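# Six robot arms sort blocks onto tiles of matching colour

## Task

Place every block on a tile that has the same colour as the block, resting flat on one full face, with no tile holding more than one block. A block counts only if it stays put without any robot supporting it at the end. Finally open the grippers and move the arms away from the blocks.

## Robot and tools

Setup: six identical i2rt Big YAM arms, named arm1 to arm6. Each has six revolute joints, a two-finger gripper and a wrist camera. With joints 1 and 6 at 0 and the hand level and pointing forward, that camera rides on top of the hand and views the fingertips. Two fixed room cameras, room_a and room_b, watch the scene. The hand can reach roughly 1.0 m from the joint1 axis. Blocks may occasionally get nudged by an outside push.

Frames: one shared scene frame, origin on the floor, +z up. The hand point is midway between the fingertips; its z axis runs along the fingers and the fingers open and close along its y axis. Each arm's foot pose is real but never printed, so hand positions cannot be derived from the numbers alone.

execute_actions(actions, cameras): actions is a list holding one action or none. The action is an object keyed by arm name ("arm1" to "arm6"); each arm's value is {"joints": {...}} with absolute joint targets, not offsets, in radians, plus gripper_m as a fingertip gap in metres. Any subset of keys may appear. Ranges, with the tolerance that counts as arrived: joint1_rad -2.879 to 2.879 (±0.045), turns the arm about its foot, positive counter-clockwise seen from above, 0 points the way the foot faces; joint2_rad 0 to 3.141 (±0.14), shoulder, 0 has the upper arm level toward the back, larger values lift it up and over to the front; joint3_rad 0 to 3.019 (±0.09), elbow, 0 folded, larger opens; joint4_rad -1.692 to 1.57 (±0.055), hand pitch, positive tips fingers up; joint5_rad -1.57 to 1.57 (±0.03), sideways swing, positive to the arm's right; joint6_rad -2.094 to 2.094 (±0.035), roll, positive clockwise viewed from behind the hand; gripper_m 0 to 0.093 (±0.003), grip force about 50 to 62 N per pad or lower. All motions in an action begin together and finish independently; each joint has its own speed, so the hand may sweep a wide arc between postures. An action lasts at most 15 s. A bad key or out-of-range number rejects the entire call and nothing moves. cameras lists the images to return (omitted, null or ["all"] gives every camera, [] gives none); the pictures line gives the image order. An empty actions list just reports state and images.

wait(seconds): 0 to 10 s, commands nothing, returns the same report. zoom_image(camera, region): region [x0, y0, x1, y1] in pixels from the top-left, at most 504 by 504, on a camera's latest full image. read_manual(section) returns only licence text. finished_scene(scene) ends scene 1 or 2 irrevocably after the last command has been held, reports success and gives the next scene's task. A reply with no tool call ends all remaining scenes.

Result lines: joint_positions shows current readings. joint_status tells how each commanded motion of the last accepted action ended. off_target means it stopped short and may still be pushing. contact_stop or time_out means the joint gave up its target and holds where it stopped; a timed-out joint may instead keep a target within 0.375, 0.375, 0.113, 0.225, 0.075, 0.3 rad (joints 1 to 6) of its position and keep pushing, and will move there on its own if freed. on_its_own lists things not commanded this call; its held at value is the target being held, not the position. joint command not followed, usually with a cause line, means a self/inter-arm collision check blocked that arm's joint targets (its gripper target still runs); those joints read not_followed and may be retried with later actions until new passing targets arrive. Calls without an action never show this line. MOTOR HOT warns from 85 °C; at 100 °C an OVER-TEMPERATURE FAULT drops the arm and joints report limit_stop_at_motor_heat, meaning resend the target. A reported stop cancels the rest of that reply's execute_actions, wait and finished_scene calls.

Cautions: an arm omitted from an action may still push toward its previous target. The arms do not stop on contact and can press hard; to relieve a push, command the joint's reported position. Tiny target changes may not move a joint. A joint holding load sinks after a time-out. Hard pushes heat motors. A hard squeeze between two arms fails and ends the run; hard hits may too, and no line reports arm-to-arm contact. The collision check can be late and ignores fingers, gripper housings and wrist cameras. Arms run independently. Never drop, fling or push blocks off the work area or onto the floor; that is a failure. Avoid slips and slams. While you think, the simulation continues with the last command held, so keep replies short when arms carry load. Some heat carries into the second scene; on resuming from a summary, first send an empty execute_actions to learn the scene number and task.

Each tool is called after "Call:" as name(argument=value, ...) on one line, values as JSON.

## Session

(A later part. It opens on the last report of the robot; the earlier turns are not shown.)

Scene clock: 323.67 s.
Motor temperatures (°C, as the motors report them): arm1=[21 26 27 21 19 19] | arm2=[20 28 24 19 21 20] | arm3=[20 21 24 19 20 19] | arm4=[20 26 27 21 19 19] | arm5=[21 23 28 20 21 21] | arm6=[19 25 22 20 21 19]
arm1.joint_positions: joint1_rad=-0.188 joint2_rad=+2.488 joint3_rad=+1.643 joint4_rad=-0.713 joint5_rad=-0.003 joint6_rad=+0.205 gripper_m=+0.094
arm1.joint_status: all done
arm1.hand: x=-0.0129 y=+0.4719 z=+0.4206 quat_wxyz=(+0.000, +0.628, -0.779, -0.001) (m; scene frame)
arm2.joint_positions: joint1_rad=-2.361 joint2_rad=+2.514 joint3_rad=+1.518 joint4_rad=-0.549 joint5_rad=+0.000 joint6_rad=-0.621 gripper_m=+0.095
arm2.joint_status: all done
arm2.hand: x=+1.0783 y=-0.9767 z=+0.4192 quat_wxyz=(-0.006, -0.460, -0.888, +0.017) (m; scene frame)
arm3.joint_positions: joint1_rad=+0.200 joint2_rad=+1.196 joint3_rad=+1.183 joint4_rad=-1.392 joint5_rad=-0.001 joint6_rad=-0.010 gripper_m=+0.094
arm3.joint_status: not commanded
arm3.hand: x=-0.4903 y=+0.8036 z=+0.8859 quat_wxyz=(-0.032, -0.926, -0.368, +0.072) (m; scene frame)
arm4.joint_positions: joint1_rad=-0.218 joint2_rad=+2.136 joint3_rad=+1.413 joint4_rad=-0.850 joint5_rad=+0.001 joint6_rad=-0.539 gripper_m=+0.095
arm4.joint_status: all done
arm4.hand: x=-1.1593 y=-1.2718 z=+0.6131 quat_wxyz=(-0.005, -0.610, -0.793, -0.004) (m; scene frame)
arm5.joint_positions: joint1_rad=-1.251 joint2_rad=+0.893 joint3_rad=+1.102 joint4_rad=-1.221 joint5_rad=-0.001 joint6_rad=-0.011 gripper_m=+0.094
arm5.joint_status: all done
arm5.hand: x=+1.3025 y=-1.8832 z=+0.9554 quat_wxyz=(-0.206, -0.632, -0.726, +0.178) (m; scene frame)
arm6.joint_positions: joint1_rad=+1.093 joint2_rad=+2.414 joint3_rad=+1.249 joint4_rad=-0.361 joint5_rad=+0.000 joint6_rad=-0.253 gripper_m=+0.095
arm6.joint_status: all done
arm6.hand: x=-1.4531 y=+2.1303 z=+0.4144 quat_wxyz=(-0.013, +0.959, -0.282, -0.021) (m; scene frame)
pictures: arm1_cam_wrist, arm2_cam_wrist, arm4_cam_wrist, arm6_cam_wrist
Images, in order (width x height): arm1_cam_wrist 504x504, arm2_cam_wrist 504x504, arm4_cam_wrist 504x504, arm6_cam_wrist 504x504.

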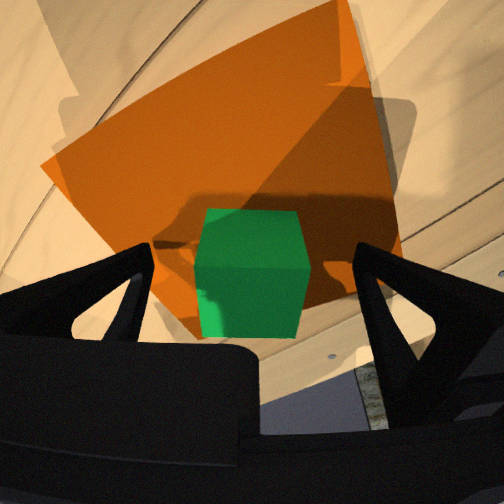

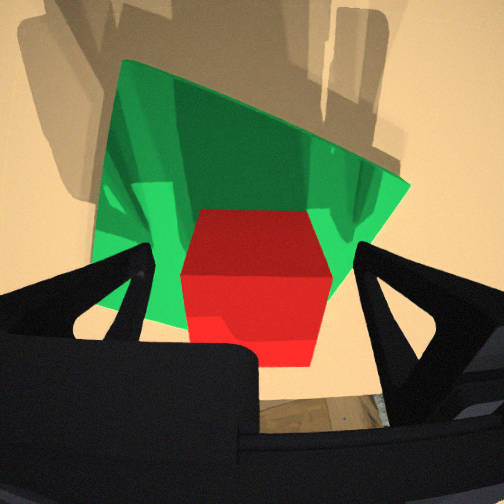

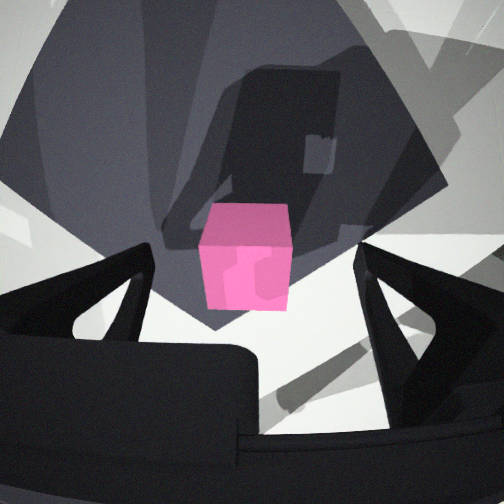

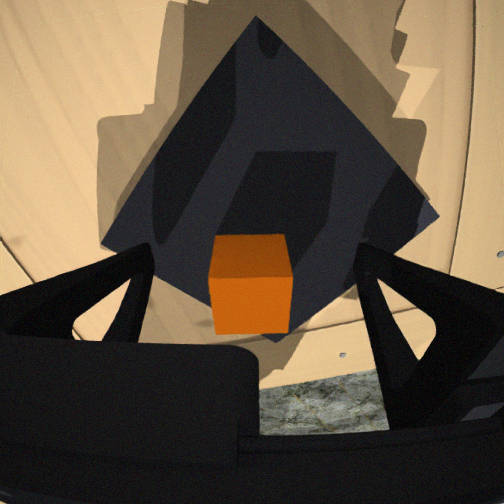

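Call:
execute_actions(actions=[{"arm1":{"joints":{"gripper_m":0.02}},"arm4":{"joints":{"gripper_m":0.015}},"arm2":{"joints":{"joint1_rad":-2.385,"joint4_rad":-0.598}},"arm6":{"joints":{"joint2_rad":2.435,"joint4_rad":-0.412}}}], cameras=["arm1_cam_wrist","arm2_cam_wrist","arm4_cam_wrist","arm6_cam_wrist"])

Scene clock: 419.97 s.
Motor temperatures (°C, as the motors report them): arm1=[21 28 27 21 19 19] | arm2=[20 29 25 19 21 20] | arm3=[20 21 25 19 20 19] | arm4=[20 27 27 21 19 19] | arm5=[21 21 27 21 21 21] | arm6=[19 25 21 20 21 19]
arm1.joint_positions: joint1_rad=-0.188 joint2_rad=+2.488 joint3_rad=+1.643 joint4_rad=-0.713 joint5_rad=-0.002 joint6_rad=+0.205 gripper_m=+0.037
arm1.joint_status: gripper_m off_target (ended at +0.037, target +0.020)
arm1.hand: x=-0.0128 y=+0.4719 z=+0.4206 quat_wxyz=(-0.001, +0.628, -0.779, -0.001) (m; scene frame)
arm2.joint_positions: joint1_rad=-2.374 joint2_rad=+2.514 joint3_rad=+1.518 joint4_rad=-0.585 joint5_rad=+0.000 joint6_rad=-0.621 gripper_m=+0.095
arm2.joint_status: all done
arm2.hand: x=+1.0710 y=-0.9677 z=+0.4191 quat_wxyz=(+0.002, -0.466, -0.885, +0.000) (m; scene frame)
arm3.joint_positions: joint1_rad=+0.200 joint2_rad=+1.196 joint3_rad=+1.183 joint4_rad=-1.392 joint5_rad=-0.001 joint6_rad=-0.010 gripper_m=+0.094
arm3.joint_status: not commanded
arm3.hand: x=-0.4903 y=+0.8036 z=+0.8859 quat_wxyz=(-0.032, -0.926, -0.368, +0.072) (m; scene frame)
arm4.joint_positions: joint1_rad=-0.218 joint2_rad=+2.136 joint3_rad=+1.413 joint4_rad=-0.850 joint5_rad=+0.001 joint6_rad=-0.540 gripper_m=+0.032
arm4.joint_status: gripper_m off_target (ended at +0.032, target +0.015)
arm4.hand: x=-1.1593 y=-1.2718 z=+0.6131 quat_wxyz=(-0.005, -0.610, -0.793, -0.004) (m; scene frame)
arm5.joint_positions: joint1_rad=-1.251 joint2_rad=+0.893 joint3_rad=+1.102 joint4_rad=-1.221 joint5_rad=-0.001 joint6_rad=-0.011 gripper_m=+0.094
arm5.joint_status: not commanded
arm5.hand: x=+1.3025 y=-1.8832 z=+0.9554 quat_wxyz=(-0.206, -0.632, -0.726, +0.178) (m; scene frame)
arm6.joint_positions: joint1_rad=+1.093 joint2_rad=+2.414 joint3_rad=+1.249 joint4_rad=-0.396 joint5_rad=+0.000 joint6_rad=-0.253 gripper_m=+0.095
arm6.joint_status: all done
arm6.hand: x=-1.4471 y=+2.1239 z=+0.4139 quat_wxyz=(-0.004, +0.959, -0.283, -0.005) (m; scene frame)
pictures: arm1_cam_wrist, arm2_cam_wrist, arm4_cam_wrist, arm6_cam_wrist
Images, in order (width x height): arm1_cam_wrist 504x504, arm2_cam_wrist 504x504, arm4_cam_wrist 504x504, arm6_cam_wrist 504x504.

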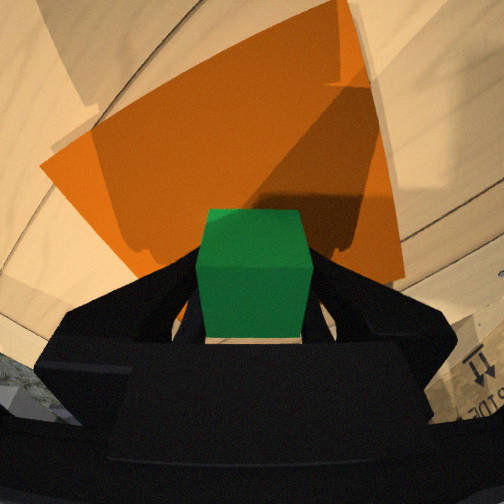

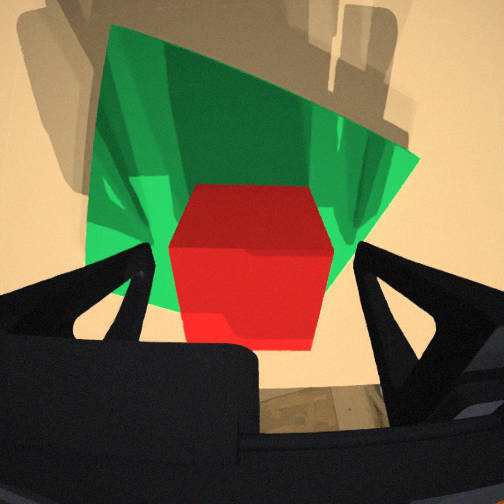

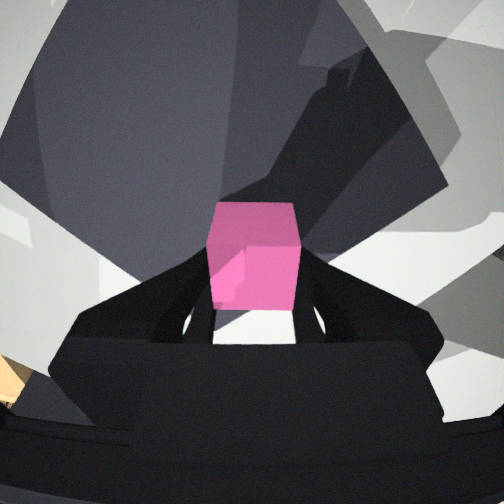

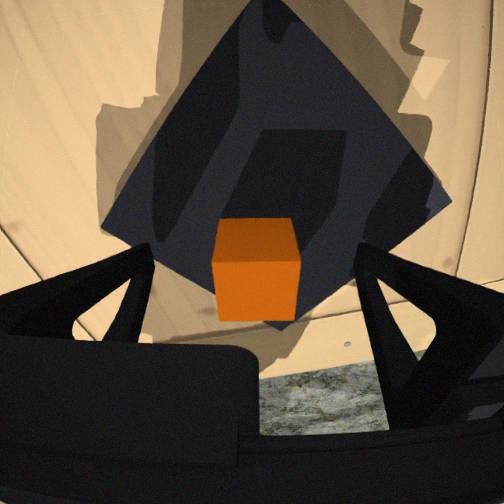

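Call:
execute_actions(actions=[{"arm1":{"joints":{"joint1_rad":-1.97,"joint2_rad":1.79,"joint3_rad":1.125,"joint4_rad":-0.905,"joint6_rad":0.0}},"arm4":{"joints":{"joint1_rad":-1.55,"joint2_rad":1.655,"joint3_rad":1.295,"joint4_rad":-1.22,"joint6_rad":0.0}},"arm2":{"joints":{"gripper_m":0.03}},"arm6":{"joints":{"gripper_m":0.015}}}], cameras=["arm1_cam_wrist","arm2_cam_wrist","arm4_cam_wrist","arm6_cam_wrist"])

Scene clock: 451.90 s.
Motor temperatures (°C, as the motors report them): arm1=[21 28 27 21 19 19] | arm2=[20 29 25 19 21 20] | arm3=[20 21 26 19 20 19] | arm4=[20 27 27 21 19 19] | arm5=[21 21 27 21 21 21] | arm6=[19 25 21 20 21 19]
arm1.joint_positions: joint1_rad=-1.978 joint2_rad=+1.782 joint3_rad=+1.129 joint4_rad=-0.896 joint5_rad=-0.001 joint6_rad=+0.008 gripper_m=+0.037
arm1.joint_status: all done
arm1.hand: x=+0.4452 y=-0.2541 z=+0.6635 quat_wxyz=(-0.013, -0.118, -0.993, +0.006) (m; scene frame)
arm2.joint_positions: joint1_rad=-2.374 joint2_rad=+2.514 joint3_rad=+1.518 joint4_rad=-0.586 joint5_rad=+0.000 joint6_rad=-0.622 gripper_m=+0.048
arm2.joint_status: gripper_m off_target (ended at +0.048, target +0.030)
arm2.hand: x=+1.0709 y=-0.9675 z=+0.4191 quat_wxyz=(+0.002, -0.466, -0.885, +0.000) (m; scene frame)
arm3.joint_positions: joint1_rad=+0.200 joint2_rad=+1.196 joint3_rad=+1.183 joint4_rad=-1.392 joint5_rad=-0.001 joint6_rad=-0.010 gripper_m=+0.094
arm3.joint_status: not commanded
arm3.hand: x=-0.4903 y=+0.8036 z=+0.8859 quat_wxyz=(-0.032, -0.926, -0.368, +0.072) (m; scene frame)
arm4.joint_positions: joint1_rad=-1.552 joint2_rad=+1.646 joint3_rad=+1.295 joint4_rad=-1.204 joint5_rad=+0.000 joint6_rad=-0.011 gripper_m=+0.032
arm4.joint_status: all done
arm4.hand: x=-1.4844 y=-0.7045 z=+0.8186 quat_wxyz=(+0.000, -1.000, +0.016, +0.001) (m; scene frame)
arm5.joint_positions: joint1_rad=-1.251 joint2_rad=+0.893 joint3_rad=+1.102 joint4_rad=-1.221 joint5_rad=-0.001 joint6_rad=-0.011 gripper_m=+0.094
arm5.joint_status: not commanded
arm5.hand: x=+1.3025 y=-1.8832 z=+0.9554 quat_wxyz=(-0.206, -0.632, -0.726, +0.178) (m; scene frame)
arm6.joint_positions: joint1_rad=+1.093 joint2_rad=+2.414 joint3_rad=+1.249 joint4_rad=-0.396 joint5_rad=+0.000 joint6_rad=-0.253 gripper_m=+0.031
arm6.joint_status: gripper_m off_target (ended at +0.031, target +0.015)
arm6.hand: x=-1.4471 y=+2.1239 z=+0.4139 quat_wxyz=(-0.004, +0.959, -0.282, -0.005) (m; scene frame)
pictures: arm1_cam_wrist, arm2_cam_wrist, arm4_cam_wrist, arm6_cam_wrist
Images, in order (width x height): arm1_cam_wrist 504x504, arm2_cam_wrist 504x504, arm4_cam_wrist 504x504, arm6_cam_wrist 504x504.

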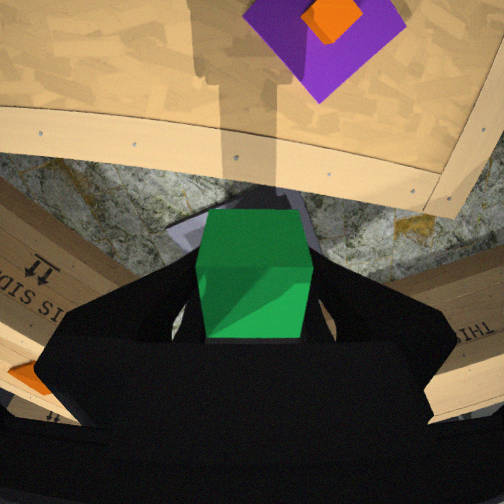

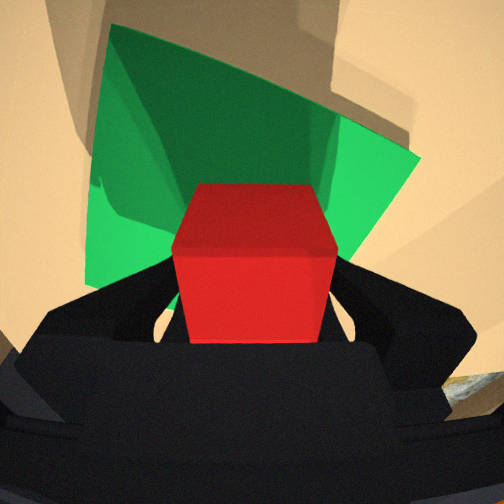

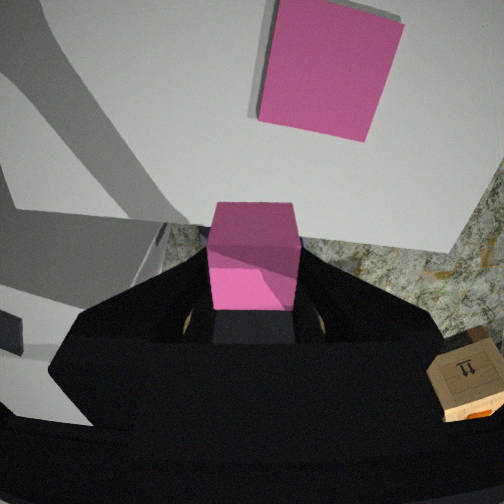

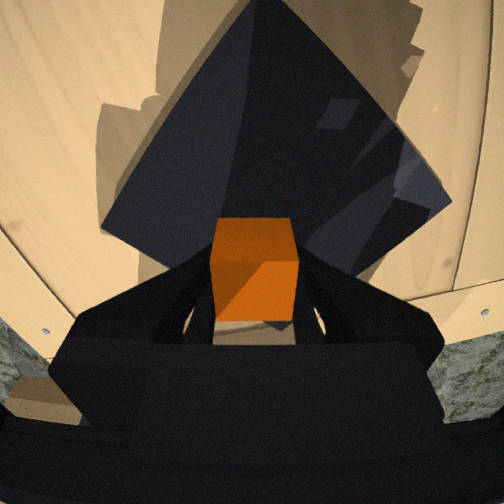

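Call:
execute_actions(actions=[{"arm1":{"joints":{"joint1_rad":-1.805,"joint2_rad":2.365,"joint3_rad":1.553,"joint4_rad":-0.716}},"arm4":{"joints":{"joint1_rad":-1.695,"joint2_rad":2.008,"joint3_rad":1.425,"joint4_rad":-0.92}},"arm2":{"joints":{"joint1_rad":0.0,"joint2_rad":1.605,"joint3_rad":1.325,"joint4_rad":-1.29,"joint6_rad":0.0}},"arm6":{"joints":{"joint1_rad":-2.268,"joint2_rad":2.29,"joint3_rad":1.635,"joint4_rad":-0.895,"joint6_rad":0.0}}}], cameras=["arm1_cam_wrist","arm2_cam_wrist","arm4_cam_wrist","arm6_cam_wrist"])

Scene clock: 523.50 s.
Motor temperatures (°C, as the motors report them): arm1=[21 26 27 21 19 19] | arm2=[20 30 25 19 21 20] | arm3=[20 21 26 19 20 19] | arm4=[20 26 29 21 19 19] | arm5=[21 21 27 21 21 21] | arm6=[19 25 21 20 21 19]
arm1.joint_positions: joint1_rad=-1.800 joint2_rad=+2.377 joint3_rad=+1.518 joint4_rad=-0.717 joint5_rad=-0.001 joint6_rad=+0.007 gripper_m=+0.037
arm1.joint_status: all done
arm1.hand: x=+0.5715 y=-0.1786 z=+0.4628 quat_wxyz=(+0.001, -0.029, -1.000, +0.005) (m; scene frame)
arm2.joint_positions: joint1_rad=+0.003 joint2_rad=+1.617 joint3_rad=+1.324 joint4_rad=-1.277 joint5_rad=-0.001 joint6_rad=-0.009 gripper_m=+0.048
arm2.joint_status: all done
arm2.hand: x=+1.4190 y=-0.0563 z=+0.8273 quat_wxyz=(+0.004, +0.387, -0.922, +0.003) (m; scene frame)
arm3.joint_positions: joint1_rad=+0.200 joint2_rad=+1.196 joint3_rad=+1.183 joint4_rad=-1.392 joint5_rad=-0.001 joint6_rad=-0.010 gripper_m=+0.094
arm3.joint_status: not commanded
arm3.hand: x=-0.4903 y=+0.8036 z=+0.8859 quat_wxyz=(-0.032, -0.926, -0.368, +0.072) (m; scene frame)
arm4.joint_positions: joint1_rad=-1.706 joint2_rad=+2.008 joint3_rad=+1.402 joint4_rad=-0.936 joint5_rad=+0.000 joint6_rad=-0.010 gripper_m=+0.032
arm4.joint_status: all done
arm4.hand: x=-1.5565 y=-0.6149 z=+0.6734 quat_wxyz=(+0.002, -0.996, +0.093, +0.008) (m; scene frame)
arm5.joint_positions: joint1_rad=-1.251 joint2_rad=+0.893 joint3_rad=+1.102 joint4_rad=-1.221 joint5_rad=-0.001 joint6_rad=-0.011 gripper_m=+0.094
arm5.joint_status: not commanded
arm5.hand: x=+1.3025 y=-1.8832 z=+0.9554 quat_wxyz=(-0.206, -0.632, -0.726, +0.178) (m; scene frame)
arm6.joint_positions: joint1_rad=-2.272 joint2_rad=+2.271 joint3_rad=+1.634 joint4_rad=-0.879 joint5_rad=+0.002 joint6_rad=-0.005 gripper_m=+0.031
arm6.joint_status: all done
arm6.hand: x=-0.7888 y=+1.1998 z=+0.5792 quat_wxyz=(-0.022, -0.498, -0.867, +0.014) (m; scene frame)
pictures: arm1_cam_wrist, arm2_cam_wrist, arm4_cam_wrist, arm6_cam_wrist
Images, in order (width x height): arm1_cam_wrist 504x504, arm2_cam_wrist 504x504, arm4_cam_wrist 504x504, arm6_cam_wrist 504x504.

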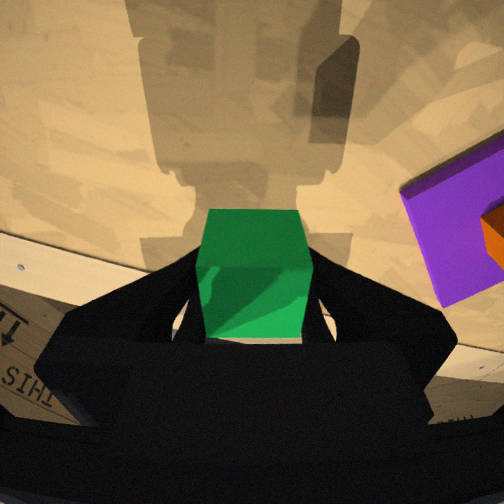

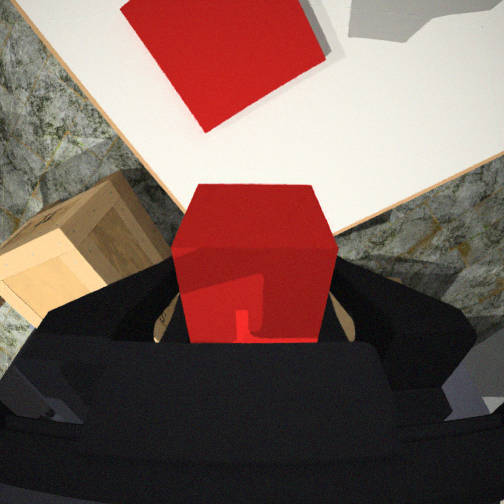

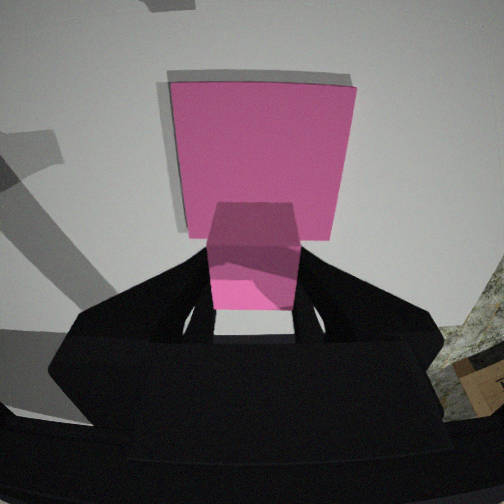

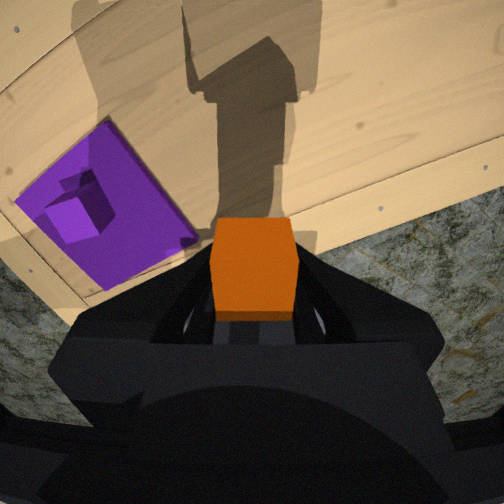

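Call:
execute_actions(actions=[{"arm1":{"joints":{"joint2_rad":2.455,"joint4_rad":-0.625}},"arm4":{"joints":{"joint2_rad":2.233,"joint3_rad":1.34,"joint4_rad":-0.655}},"arm2":{"joints":{"joint1_rad":0.058,"joint2_rad":1.962,"joint3_rad":1.562,"joint4_rad":-1.113}},"arm6":{"joints":{"joint2_rad":2.56,"joint4_rad":-0.62}}}], cameras=["arm1_cam_wrist","arm2_cam_wrist","arm4_cam_wrist","arm6_cam_wrist","room_a","room_b"])

Scene clock: 582.10 s.
Motor temperatures (°C, as the motors report them): arm1=[21 29 28 21 19 19] | arm2=[20 29 27 19 21 20] | arm3=[20 20 27 19 20 19] | arm4=[20 27 29 21 19 19] | arm5=[21 21 27 21 21 21] | arm6=[19 26 22 20 21 19]
arm1.joint_positions: joint1_rad=-1.800 joint2_rad=+2.457 joint3_rad=+1.528 joint4_rad=-0.635 joint5_rad=-0.001 joint6_rad=+0.007 gripper_m=+0.037
arm1.joint_status: all done
arm1.hand: x=+0.5694 y=-0.1789 z=+0.4196 quat_wxyz=(-0.005, -0.029, -1.000, +0.005) (m; scene frame)
arm2.joint_positions: joint1_rad=+0.055 joint2_rad=+1.982 joint3_rad=+1.515 joint4_rad=-1.120 joint5_rad=-0.001 joint6_rad=-0.009 gripper_m=+0.048
arm2.joint_status: all done
arm2.hand: x=+1.4672 y=+0.0336 z=+0.7093 quat_wxyz=(+0.012, +0.411, -0.912, +0.006) (m; scene frame)
arm3.joint_positions: joint1_rad=+0.200 joint2_rad=+1.196 joint3_rad=+1.183 joint4_rad=-1.392 joint5_rad=-0.001 joint6_rad=-0.010 gripper_m=+0.094
arm3.joint_status: not commanded
arm3.hand: x=-0.4903 y=+0.8036 z=+0.8859 quat_wxyz=(-0.032, -0.926, -0.368, +0.072) (m; scene frame)
arm4.joint_positions: joint1_rad=-1.706 joint2_rad=+2.232 joint3_rad=+1.345 joint4_rad=-0.670 joint5_rad=+0.000 joint6_rad=-0.009 gripper_m=+0.031
arm4.joint_status: all done
arm4.hand: x=-1.5430 y=-0.6173 z=+0.5381 quat_wxyz=(+0.001, -0.996, +0.094, +0.001) (m; scene frame)
arm5.joint_positions: joint1_rad=-1.251 joint2_rad=+0.893 joint3_rad=+1.102 joint4_rad=-1.221 joint5_rad=-0.001 joint6_rad=-0.011 gripper_m=+0.094
arm5.joint_status: not commanded
arm5.hand: x=+1.3025 y=-1.8832 z=+0.9554 quat_wxyz=(-0.206, -0.632, -0.726, +0.178) (m; scene frame)
arm6.joint_positions: joint1_rad=-2.272 joint2_rad=+2.561 joint3_rad=+1.627 joint4_rad=-0.636 joint5_rad=+0.002 joint6_rad=-0.005 gripper_m=+0.031
arm6.joint_status: all done
arm6.hand: x=-0.8065 y=+1.2308 z=+0.4041 quat_wxyz=(+0.002, -0.498, -0.867, +0.000) (m; scene frame)
pictures: arm1_cam_wrist, arm2_cam_wrist, arm4_cam_wrist, arm6_cam_wrist, room_a, room_b
Images, in order (width x height): arm1_cam_wrist 504x504, arm2_cam_wrist 504x504, arm4_cam_wrist 504x504, arm6_cam_wrist 504x504, room_a 504x504, room_b 504x504.

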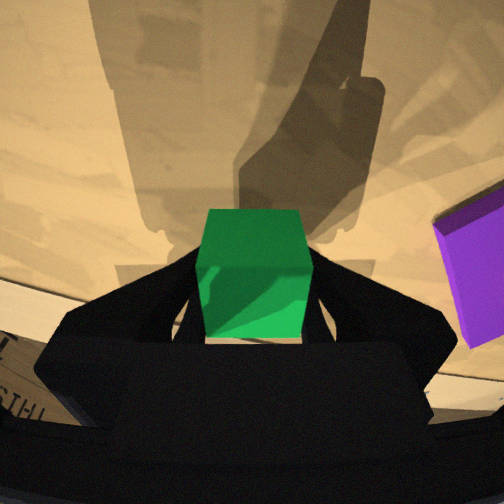

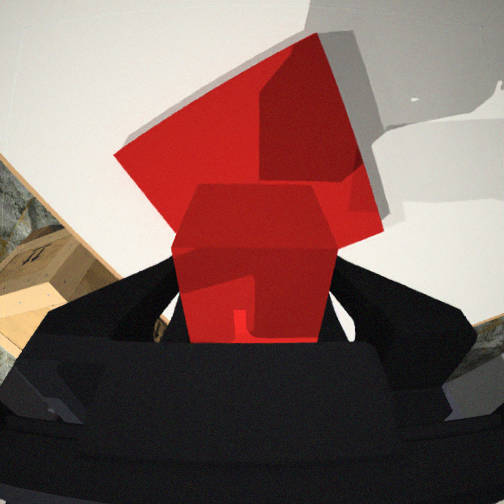

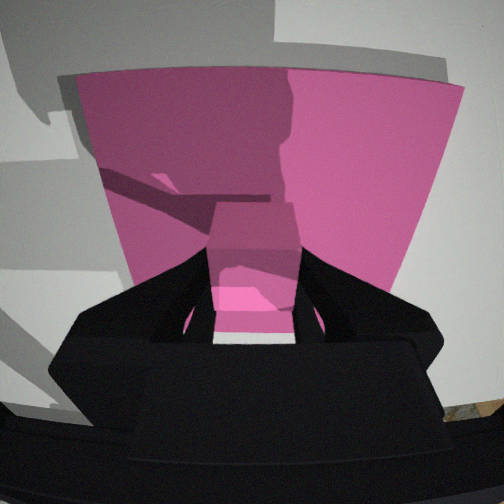

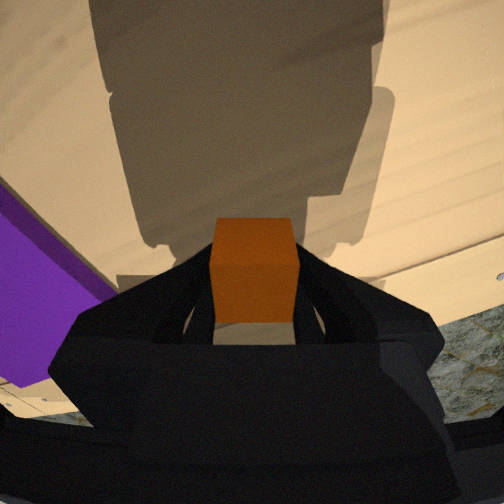

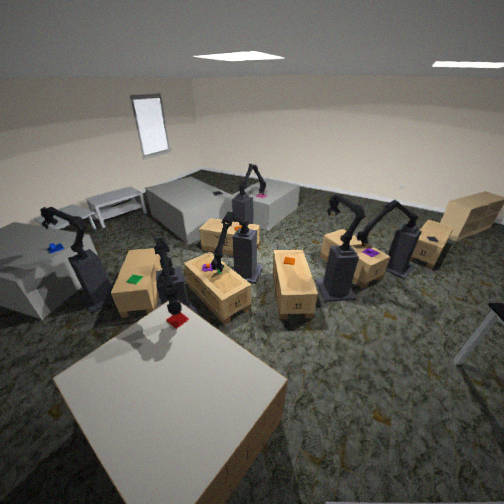

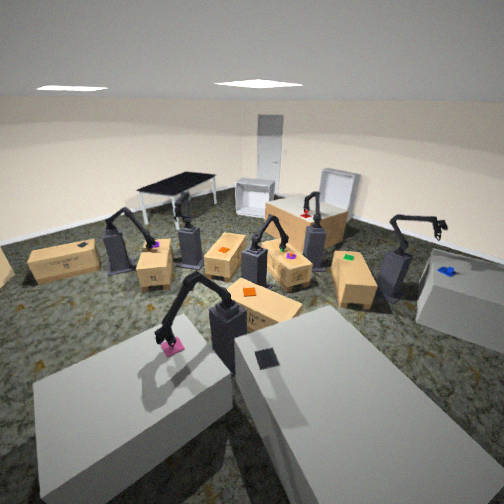

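Call:
execute_actions(actions=[])

Scene clock: 601.37 s.
Motor temperatures (°C, as the motors report them): arm1=[21 29 28 21 19 19] | arm2=[20 30 29 19 21 20] | arm3=[20 20 27 19 20 19] | arm4=[20 27 28 21 19 19] | arm5=[21 21 28 21 21 21] | arm6=[19 26 22 20 21 19]
arm1.joint_positions: joint1_rad=-1.800 joint2_rad=+2.457 joint3_rad=+1.528 joint4_rad=-0.635 joint5_rad=-0.001 joint6_rad=+0.007 gripper_m=+0.037
arm1.joint_status: all done
arm1.hand: x=+0.5694 y=-0.1789 z=+0.4196 quat_wxyz=(-0.005, -0.029, -1.000, +0.005) (m; scene frame)
arm2.joint_positions: joint1_rad=+0.055 joint2_rad=+1.982 joint3_rad=+1.515 joint4_rad=-1.120 joint5_rad=-0.001 joint6_rad=-0.009 gripper_m=+0.048
arm2.joint_status: all done
arm2.hand: x=+1.4672 y=+0.0336 z=+0.7093 quat_wxyz=(+0.012, +0.411, -0.912, +0.006) (m; scene frame)
arm3.joint_positions: joint1_rad=+0.200 joint2_rad=+1.196 joint3_rad=+1.183 joint4_rad=-1.392 joint5_rad=-0.001 joint6_rad=-0.010 gripper_m=+0.094
arm3.joint_status: not commanded
arm3.hand: x=-0.4903 y=+0.8036 z=+0.8859 quat_wxyz=(-0.032, -0.926, -0.368, +0.072) (m; scene frame)
arm4.joint_positions: joint1_rad=-1.706 joint2_rad=+2.232 joint3_rad=+1.345 joint4_rad=-0.670 joint5_rad=+0.000 joint6_rad=-0.009 gripper_m=+0.031
arm4.joint_status: all done
arm4.hand: x=-1.5430 y=-0.6173 z=+0.5381 quat_wxyz=(+0.001, -0.996, +0.094, +0.001) (m; scene frame)
arm5.joint_positions: joint1_rad=-1.251 joint2_rad=+0.893 joint3_rad=+1.102 joint4_rad=-1.221 joint5_rad=-0.001 joint6_rad=-0.011 gripper_m=+0.094
arm5.joint_status: not commanded
arm5.hand: x=+1.3025 y=-1.8832 z=+0.9554 quat_wxyz=(-0.206, -0.632, -0.726, +0.178) (m; scene frame)
arm6.joint_positions: joint1_rad=-2.272 joint2_rad=+2.561 joint3_rad=+1.627 joint4_rad=-0.636 joint5_rad=+0.002 joint6_rad=-0.005 gripper_m=+0.031
arm6.joint_status: all done
arm6.hand: x=-0.8065 y=+1.2308 z=+0.4041 quat_wxyz=(+0.002, -0.498, -0.867, +0.000) (m; scene frame)
pictures: arm1_cam_wrist, arm2_cam_wrist, arm3_cam_wrist, arm4_cam_wrist, arm5_cam_wrist, arm6_cam_wrist, room_a, room_b
Images, in order (width x height): arm1_cam_wrist 504x504, arm2_cam_wrist 504x504, arm3_cam_wrist 504x504, arm4_cam_wrist 504x504, arm5_cam_wrist 504x504, arm6_cam_wrist 504x504, room_a 504x504, room_b 504x504.

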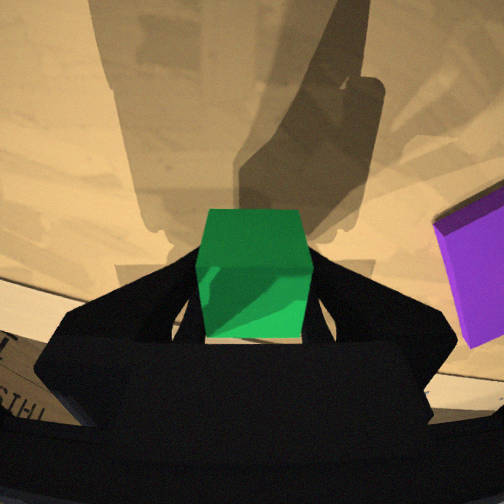

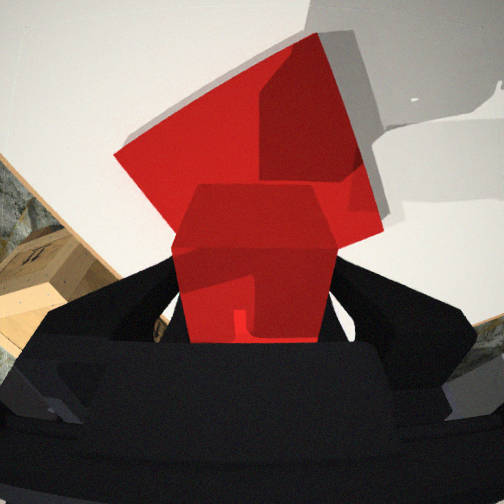

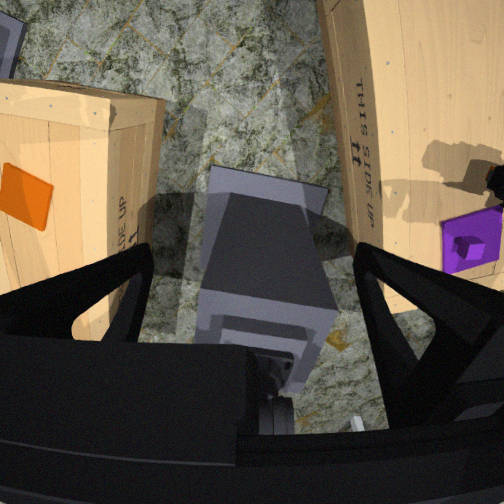

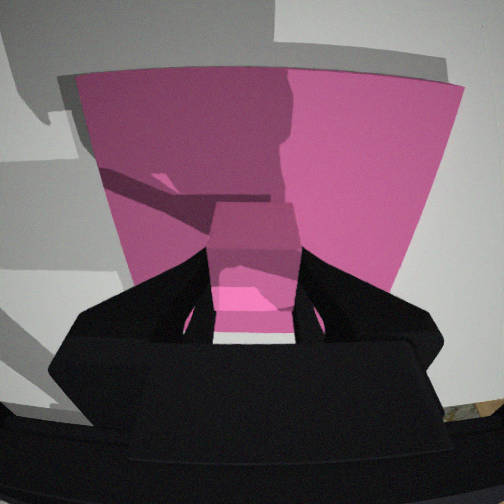

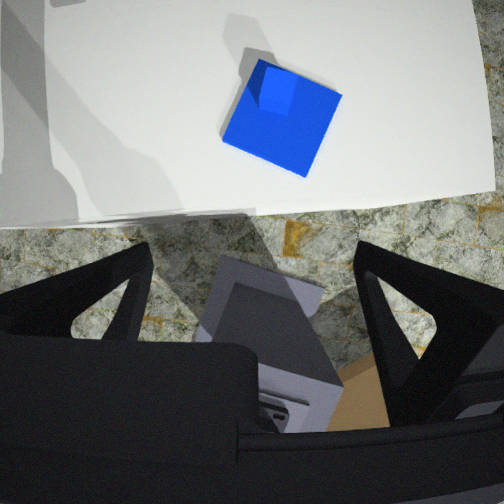

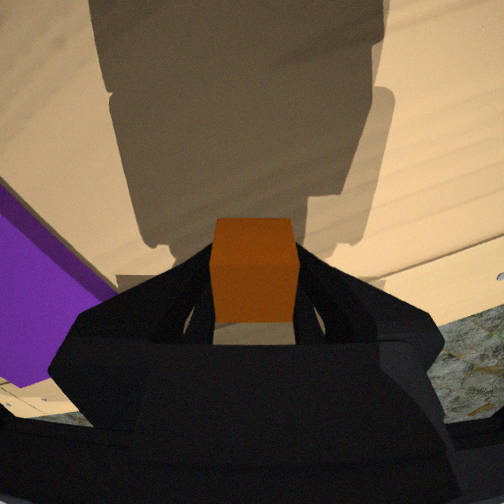

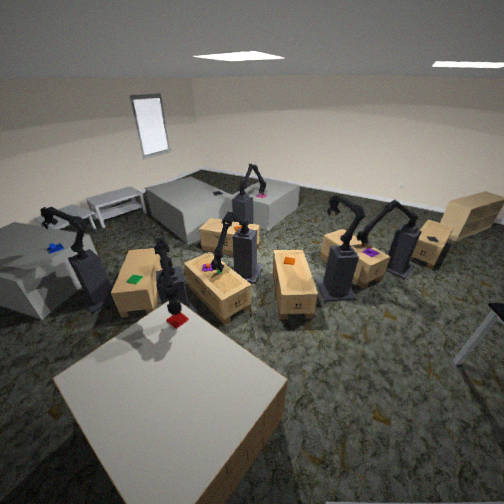

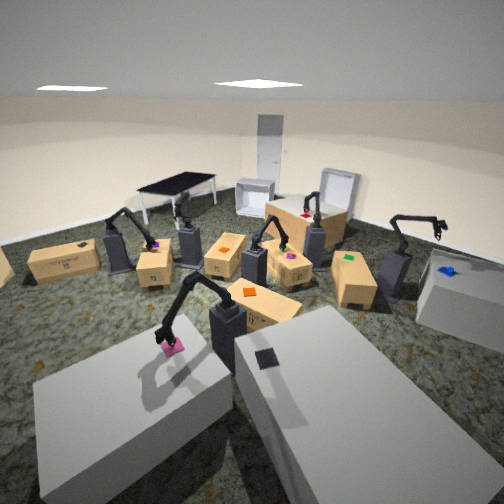

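Call:
execute_actions(actions=[{"arm1":{"joints":{"joint2_rad":2.477,"joint4_rad":-0.612}},"arm2":{"joints":{"joint2_rad":2.05,"joint4_rad":-1.03}},"arm4":{"joints":{"joint2_rad":2.252,"joint4_rad":-0.65}},"arm6":{"joints":{"joint2_rad":2.583,"joint4_rad":-0.61}}}], cameras=["arm1_cam_wrist","arm2_cam_wrist","arm4_cam_wrist","arm6_cam_wrist"])

Scene clock: 632.97 s.
Motor temperatures (°C, as the motors report them): arm1=[21 29 28 21 19 19] | arm2=[20 30 30 19 21 20] | arm3=[20 20 27 19 20 19] | arm4=[20 27 27 21 19 19] | arm5=[21 21 28 21 21 21] | arm6=[19 26 22 20 21 19]
arm1.joint_positions: joint1_rad=-1.800 joint2_rad=+2.459 joint3_rad=+1.528 joint4_rad=-0.623 joint5_rad=-0.001 joint6_rad=+0.007 gripper_m=+0.037
arm1.joint_status: all done
arm1.hand: x=+0.5716 y=-0.1791 z=+0.4186 quat_wxyz=(-0.010, -0.029, -1.000, +0.005) (m; scene frame)
arm2.joint_positions: joint1_rad=+0.055 joint2_rad=+2.051 joint3_rad=+1.515 joint4_rad=-1.044 joint5_rad=-0.001 joint6_rad=-0.009 gripper_m=+0.048
arm2.joint_status: all done
arm2.hand: x=+1.4741 y=+0.0412 z=+0.6707 quat_wxyz=(+0.008, +0.411, -0.912, +0.005) (m; scene frame)
arm3.joint_positions: joint1_rad=+0.200 joint2_rad=+1.196 joint3_rad=+1.183 joint4_rad=-1.392 joint5_rad=-0.001 joint6_rad=-0.010 gripper_m=+0.094
arm3.joint_status: not commanded
arm3.hand: x=-0.4903 y=+0.8036 z=+0.8859 quat_wxyz=(-0.032, -0.926, -0.368, +0.072) (m; scene frame)
arm4.joint_positions: joint1_rad=-1.706 joint2_rad=+2.232 joint3_rad=+1.345 joint4_rad=-0.666 joint5_rad=+0.000 joint6_rad=-0.009 gripper_m=+0.031
arm4.joint_status: all done
arm4.hand: x=-1.5440 y=-0.6171 z=+0.5381 quat_wxyz=(+0.001, -0.996, +0.094, +0.003) (m; scene frame)
arm5.joint_positions: joint1_rad=-1.251 joint2_rad=+0.893 joint3_rad=+1.102 joint4_rad=-1.221 joint5_rad=-0.001 joint6_rad=-0.011 gripper_m=+0.094
arm5.joint_status: not commanded
arm5.hand: x=+1.3025 y=-1.8832 z=+0.9554 quat_wxyz=(-0.206, -0.632, -0.726, +0.178) (m; scene frame)
arm6.joint_positions: joint1_rad=-2.272 joint2_rad=+2.561 joint3_rad=+1.627 joint4_rad=-0.628 joint5_rad=+0.002 joint6_rad=-0.005 gripper_m=+0.031
arm6.joint_status: all done
arm6.hand: x=-0.8055 y=+1.2291 z=+0.4041 quat_wxyz=(-0.002, -0.498, -0.867, +0.002) (m; scene frame)
pictures: arm1_cam_wrist, arm2_cam_wrist, arm4_cam_wrist, arm6_cam_wrist
Images, in order (width x height): arm1_cam_wrist 504x504, arm2_cam_wrist 504x504, arm4_cam_wrist 504x504, arm6_cam_wrist 504x504.

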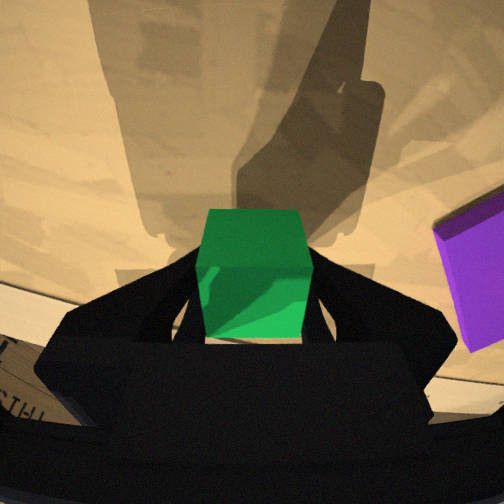

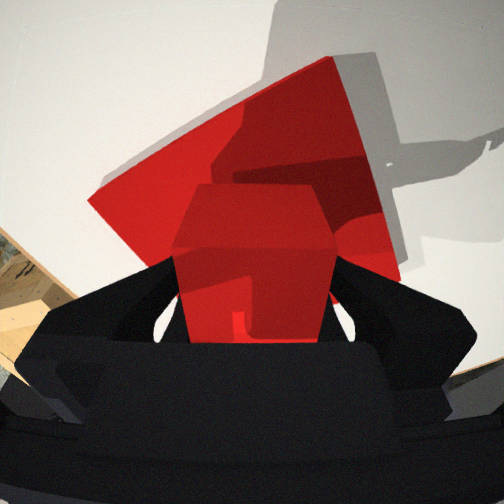

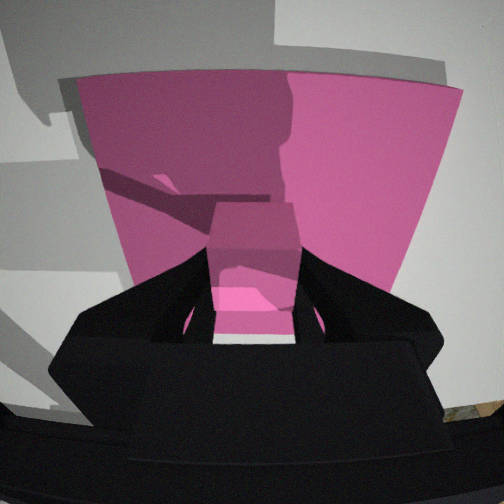

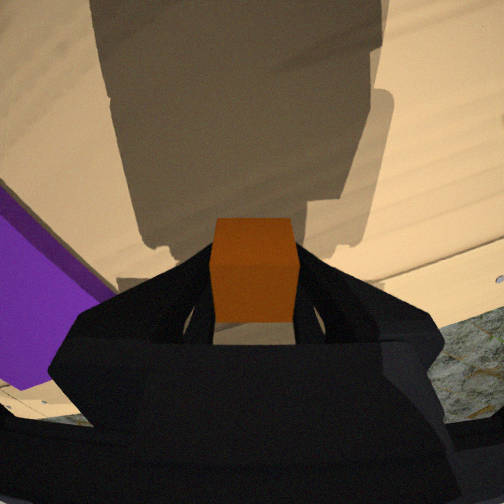

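Call:
execute_actions(actions=[{"arm1":{"joints":{"joint2_rad":2.495}},"arm2":{"joints":{"joint2_rad":2.092,"joint4_rad":-0.988}},"arm4":{"joints":{"joint2_rad":2.232,"gripper_m":0.07}},"arm6":{"joints":{"joint2_rad":2.60}}}], cameras=["arm1_cam_wrist","arm2_cam_wrist","arm4_cam_wrist","arm6_cam_wrist"])

Scene clock: 652.20 s.
Motor temperatures (°C, as the motors report them): arm1=[21 29 28 21 19 19] | arm2=[20 30 30 19 21 20] | arm3=[20 20 27 19 20 19] | arm4=[20 27 27 21 19 19] | arm5=[21 21 28 21 21 21] | arm6=[19 26 22 20 21 19]
arm1.joint_positions: joint1_rad=-1.800 joint2_rad=+2.479 joint3_rad=+1.529 joint4_rad=-0.620 joint5_rad=-0.001 joint6_rad=+0.007 gripper_m=+0.037
arm1.joint_status: all done
arm1.hand: x=+0.5652 y=-0.1789 z=+0.4073 quat_wxyz=(-0.002, -0.029, -1.000, +0.005) (m; scene frame)
arm2.joint_positions: joint1_rad=+0.055 joint2_rad=+2.068 joint3_rad=+1.518 joint4_rad=-1.001 joint5_rad=+0.000 joint6_rad=-0.008 gripper_m=+0.048
arm2.joint_status: all done
arm2.hand: x=+1.4804 y=+0.0480 z=+0.6619 quat_wxyz=(-0.005, +0.411, -0.912, -0.001) (m; scene frame)
arm3.joint_positions: joint1_rad=+0.200 joint2_rad=+1.196 joint3_rad=+1.183 joint4_rad=-1.392 joint5_rad=-0.001 joint6_rad=-0.010 gripper_m=+0.094
arm3.joint_status: not commanded
arm3.hand: x=-0.4903 y=+0.8036 z=+0.8859 quat_wxyz=(-0.032, -0.926, -0.368, +0.072) (m; scene frame)
arm4.joint_positions: joint1_rad=-1.706 joint2_rad=+2.232 joint3_rad=+1.345 joint4_rad=-0.666 joint5_rad=+0.000 joint6_rad=-0.009 gripper_m=+0.070
arm4.joint_status: all done
arm4.hand: x=-1.5440 y=-0.6171 z=+0.5381 quat_wxyz=(+0.001, -0.996, +0.094, +0.003) (m; scene frame)
arm5.joint_positions: joint1_rad=-1.251 joint2_rad=+0.893 joint3_rad=+1.102 joint4_rad=-1.221 joint5_rad=-0.001 joint6_rad=-0.011 gripper_m=+0.094
arm5.joint_status: not commanded
arm5.hand: x=+1.3025 y=-1.8832 z=+0.9554 quat_wxyz=(-0.206, -0.632, -0.726, +0.178) (m; scene frame)
arm6.joint_positions: joint1_rad=-2.272 joint2_rad=+2.564 joint3_rad=+1.627 joint4_rad=-0.626 joint5_rad=+0.002 joint6_rad=-0.005 gripper_m=+0.031
arm6.joint_status: all done
arm6.hand: x=-0.8059 y=+1.2299 z=+0.4023 quat_wxyz=(-0.001, -0.498, -0.867, +0.002) (m; scene frame)
pictures: arm1_cam_wrist, arm2_cam_wrist, arm4_cam_wrist, arm6_cam_wrist
Images, in order (width x height): arm1_cam_wrist 504x504, arm2_cam_wrist 504x504, arm4_cam_wrist 504x504, arm6_cam_wrist 504x504.

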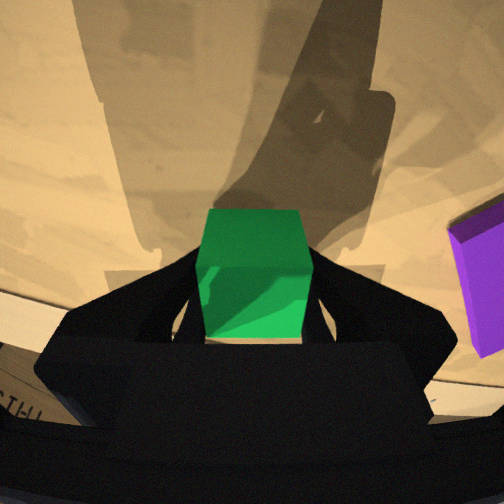

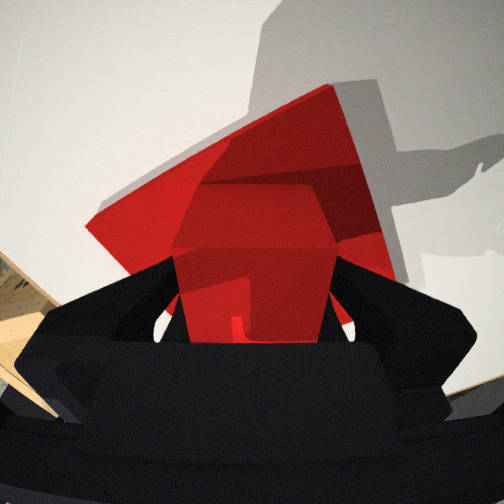

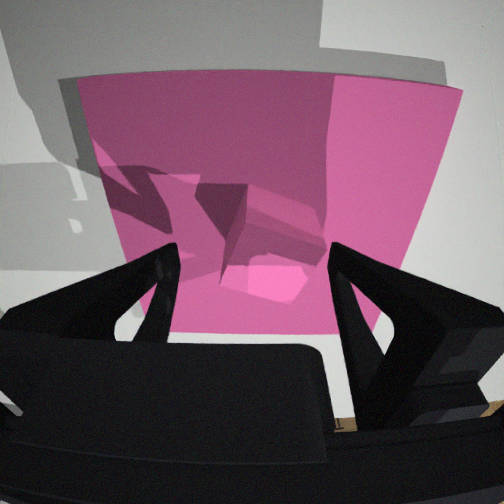

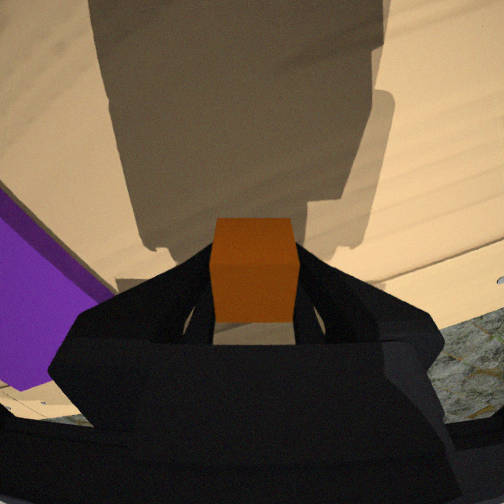

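Call:
execute_actions(actions=[{"arm1":{"joints":{"joint2_rad":2.479,"gripper_m":0.093}},"arm2":{"joints":{"joint2_rad":2.018,"joint4_rad":-1.073}},"arm4":{"joints":{"joint2_rad":2.0,"joint4_rad":-0.91,"gripper_m":0.093}},"arm6":{"joints":{"joint2_rad":2.564,"gripper_m":0.075}}}], cameras=["arm1_cam_wrist","arm2_cam_wrist","arm4_cam_wrist","arm6_cam_wrist"])

Scene clock: 678.40 s.
Motor temperatures (°C, as the motors report them): arm1=[21 29 28 21 19 19] | arm2=[20 30 31 19 21 20] | arm3=[20 20 28 19 20 19] | arm4=[20 28 27 21 19 19] | arm5=[21 20 28 21 21 21] | arm6=[19 26 22 20 21 19]
arm1.joint_positions: joint1_rad=-1.800 joint2_rad=+2.479 joint3_rad=+1.529 joint4_rad=-0.620 joint5_rad=-0.001 joint6_rad=+0.007 gripper_m=+0.093
arm1.joint_status: all done
arm1.hand: x=+0.5652 y=-0.1789 z=+0.4073 quat_wxyz=(-0.002, -0.029, -1.000, +0.005) (m; scene frame)
arm2.joint_positions: joint1_rad=+0.055 joint2_rad=+2.066 joint3_rad=+1.518 joint4_rad=-1.060 joint5_rad=+0.000 joint6_rad=-0.008 gripper_m=+0.048
arm2.joint_status: all done
arm2.hand: x=+1.4711 y=+0.0376 z=+0.6636 quat_wxyz=(+0.021, +0.410, -0.912, +0.011) (m; scene frame)
arm3.joint_positions: joint1_rad=+0.200 joint2_rad=+1.196 joint3_rad=+1.183 joint4_rad=-1.392 joint5_rad=-0.001 joint6_rad=-0.010 gripper_m=+0.094
arm3.joint_status: not commanded
arm3.hand: x=-0.4903 y=+0.8036 z=+0.8859 quat_wxyz=(-0.032, -0.926, -0.368, +0.072) (m; scene frame)
arm4.joint_positions: joint1_rad=-1.706 joint2_rad=+1.982 joint3_rad=+1.345 joint4_rad=-0.896 joint5_rad=+0.000 joint6_rad=-0.009 gripper_m=+0.093
arm4.joint_status: all done
arm4.hand: x=-1.5439 y=-0.6174 z=+0.6699 quat_wxyz=(+0.002, -0.995, +0.094, +0.013) (m; scene frame)
arm5.joint_positions: joint1_rad=-1.251 joint2_rad=+0.893 joint3_rad=+1.102 joint4_rad=-1.221 joint5_rad=-0.001 joint6_rad=-0.011 gripper_m=+0.094
arm5.joint_status: not commanded
arm5.hand: x=+1.3025 y=-1.8832 z=+0.9554 quat_wxyz=(-0.206, -0.632, -0.726, +0.178) (m; scene frame)
arm6.joint_positions: joint1_rad=-2.272 joint2_rad=+2.564 joint3_rad=+1.627 joint4_rad=-0.625 joint5_rad=+0.002 joint6_rad=-0.005 gripper_m=+0.075
arm6.joint_status: all done
arm6.hand: x=-0.8058 y=+1.2297 z=+0.4023 quat_wxyz=(-0.002, -0.498, -0.867, +0.002) (m; scene frame)
pictures: arm1_cam_wrist, arm2_cam_wrist, arm4_cam_wrist, arm6_cam_wrist
Images, in order (width x height): arm1_cam_wrist 504x504, arm2_cam_wrist 504x504, arm4_cam_wrist 504x504, arm6_cam_wrist 504x504.

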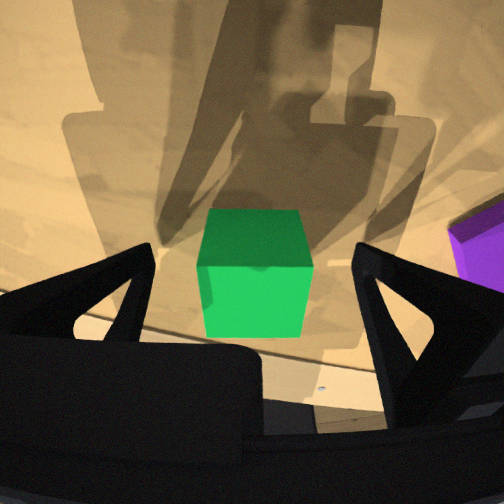

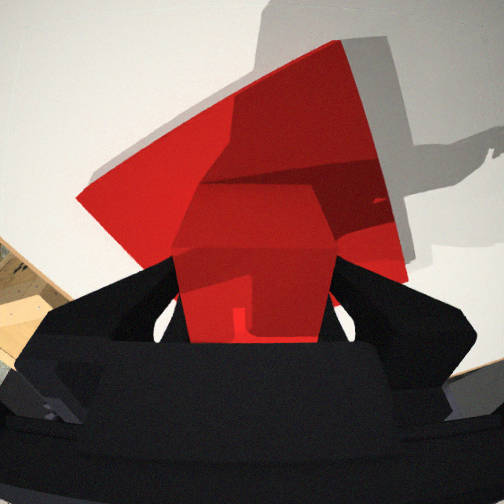

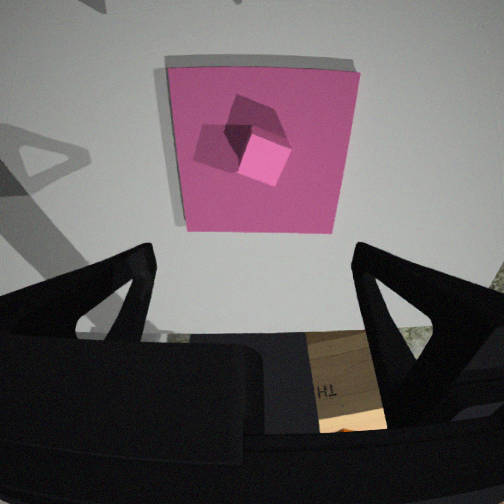

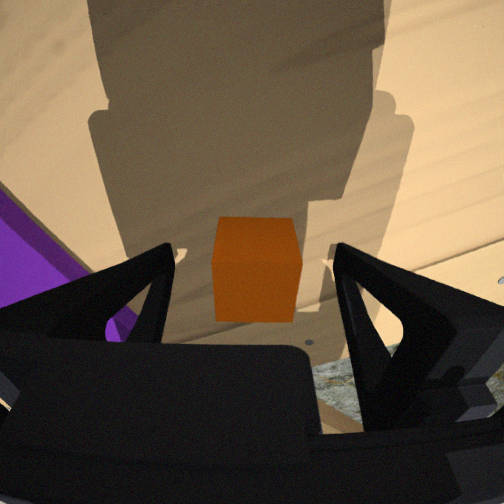

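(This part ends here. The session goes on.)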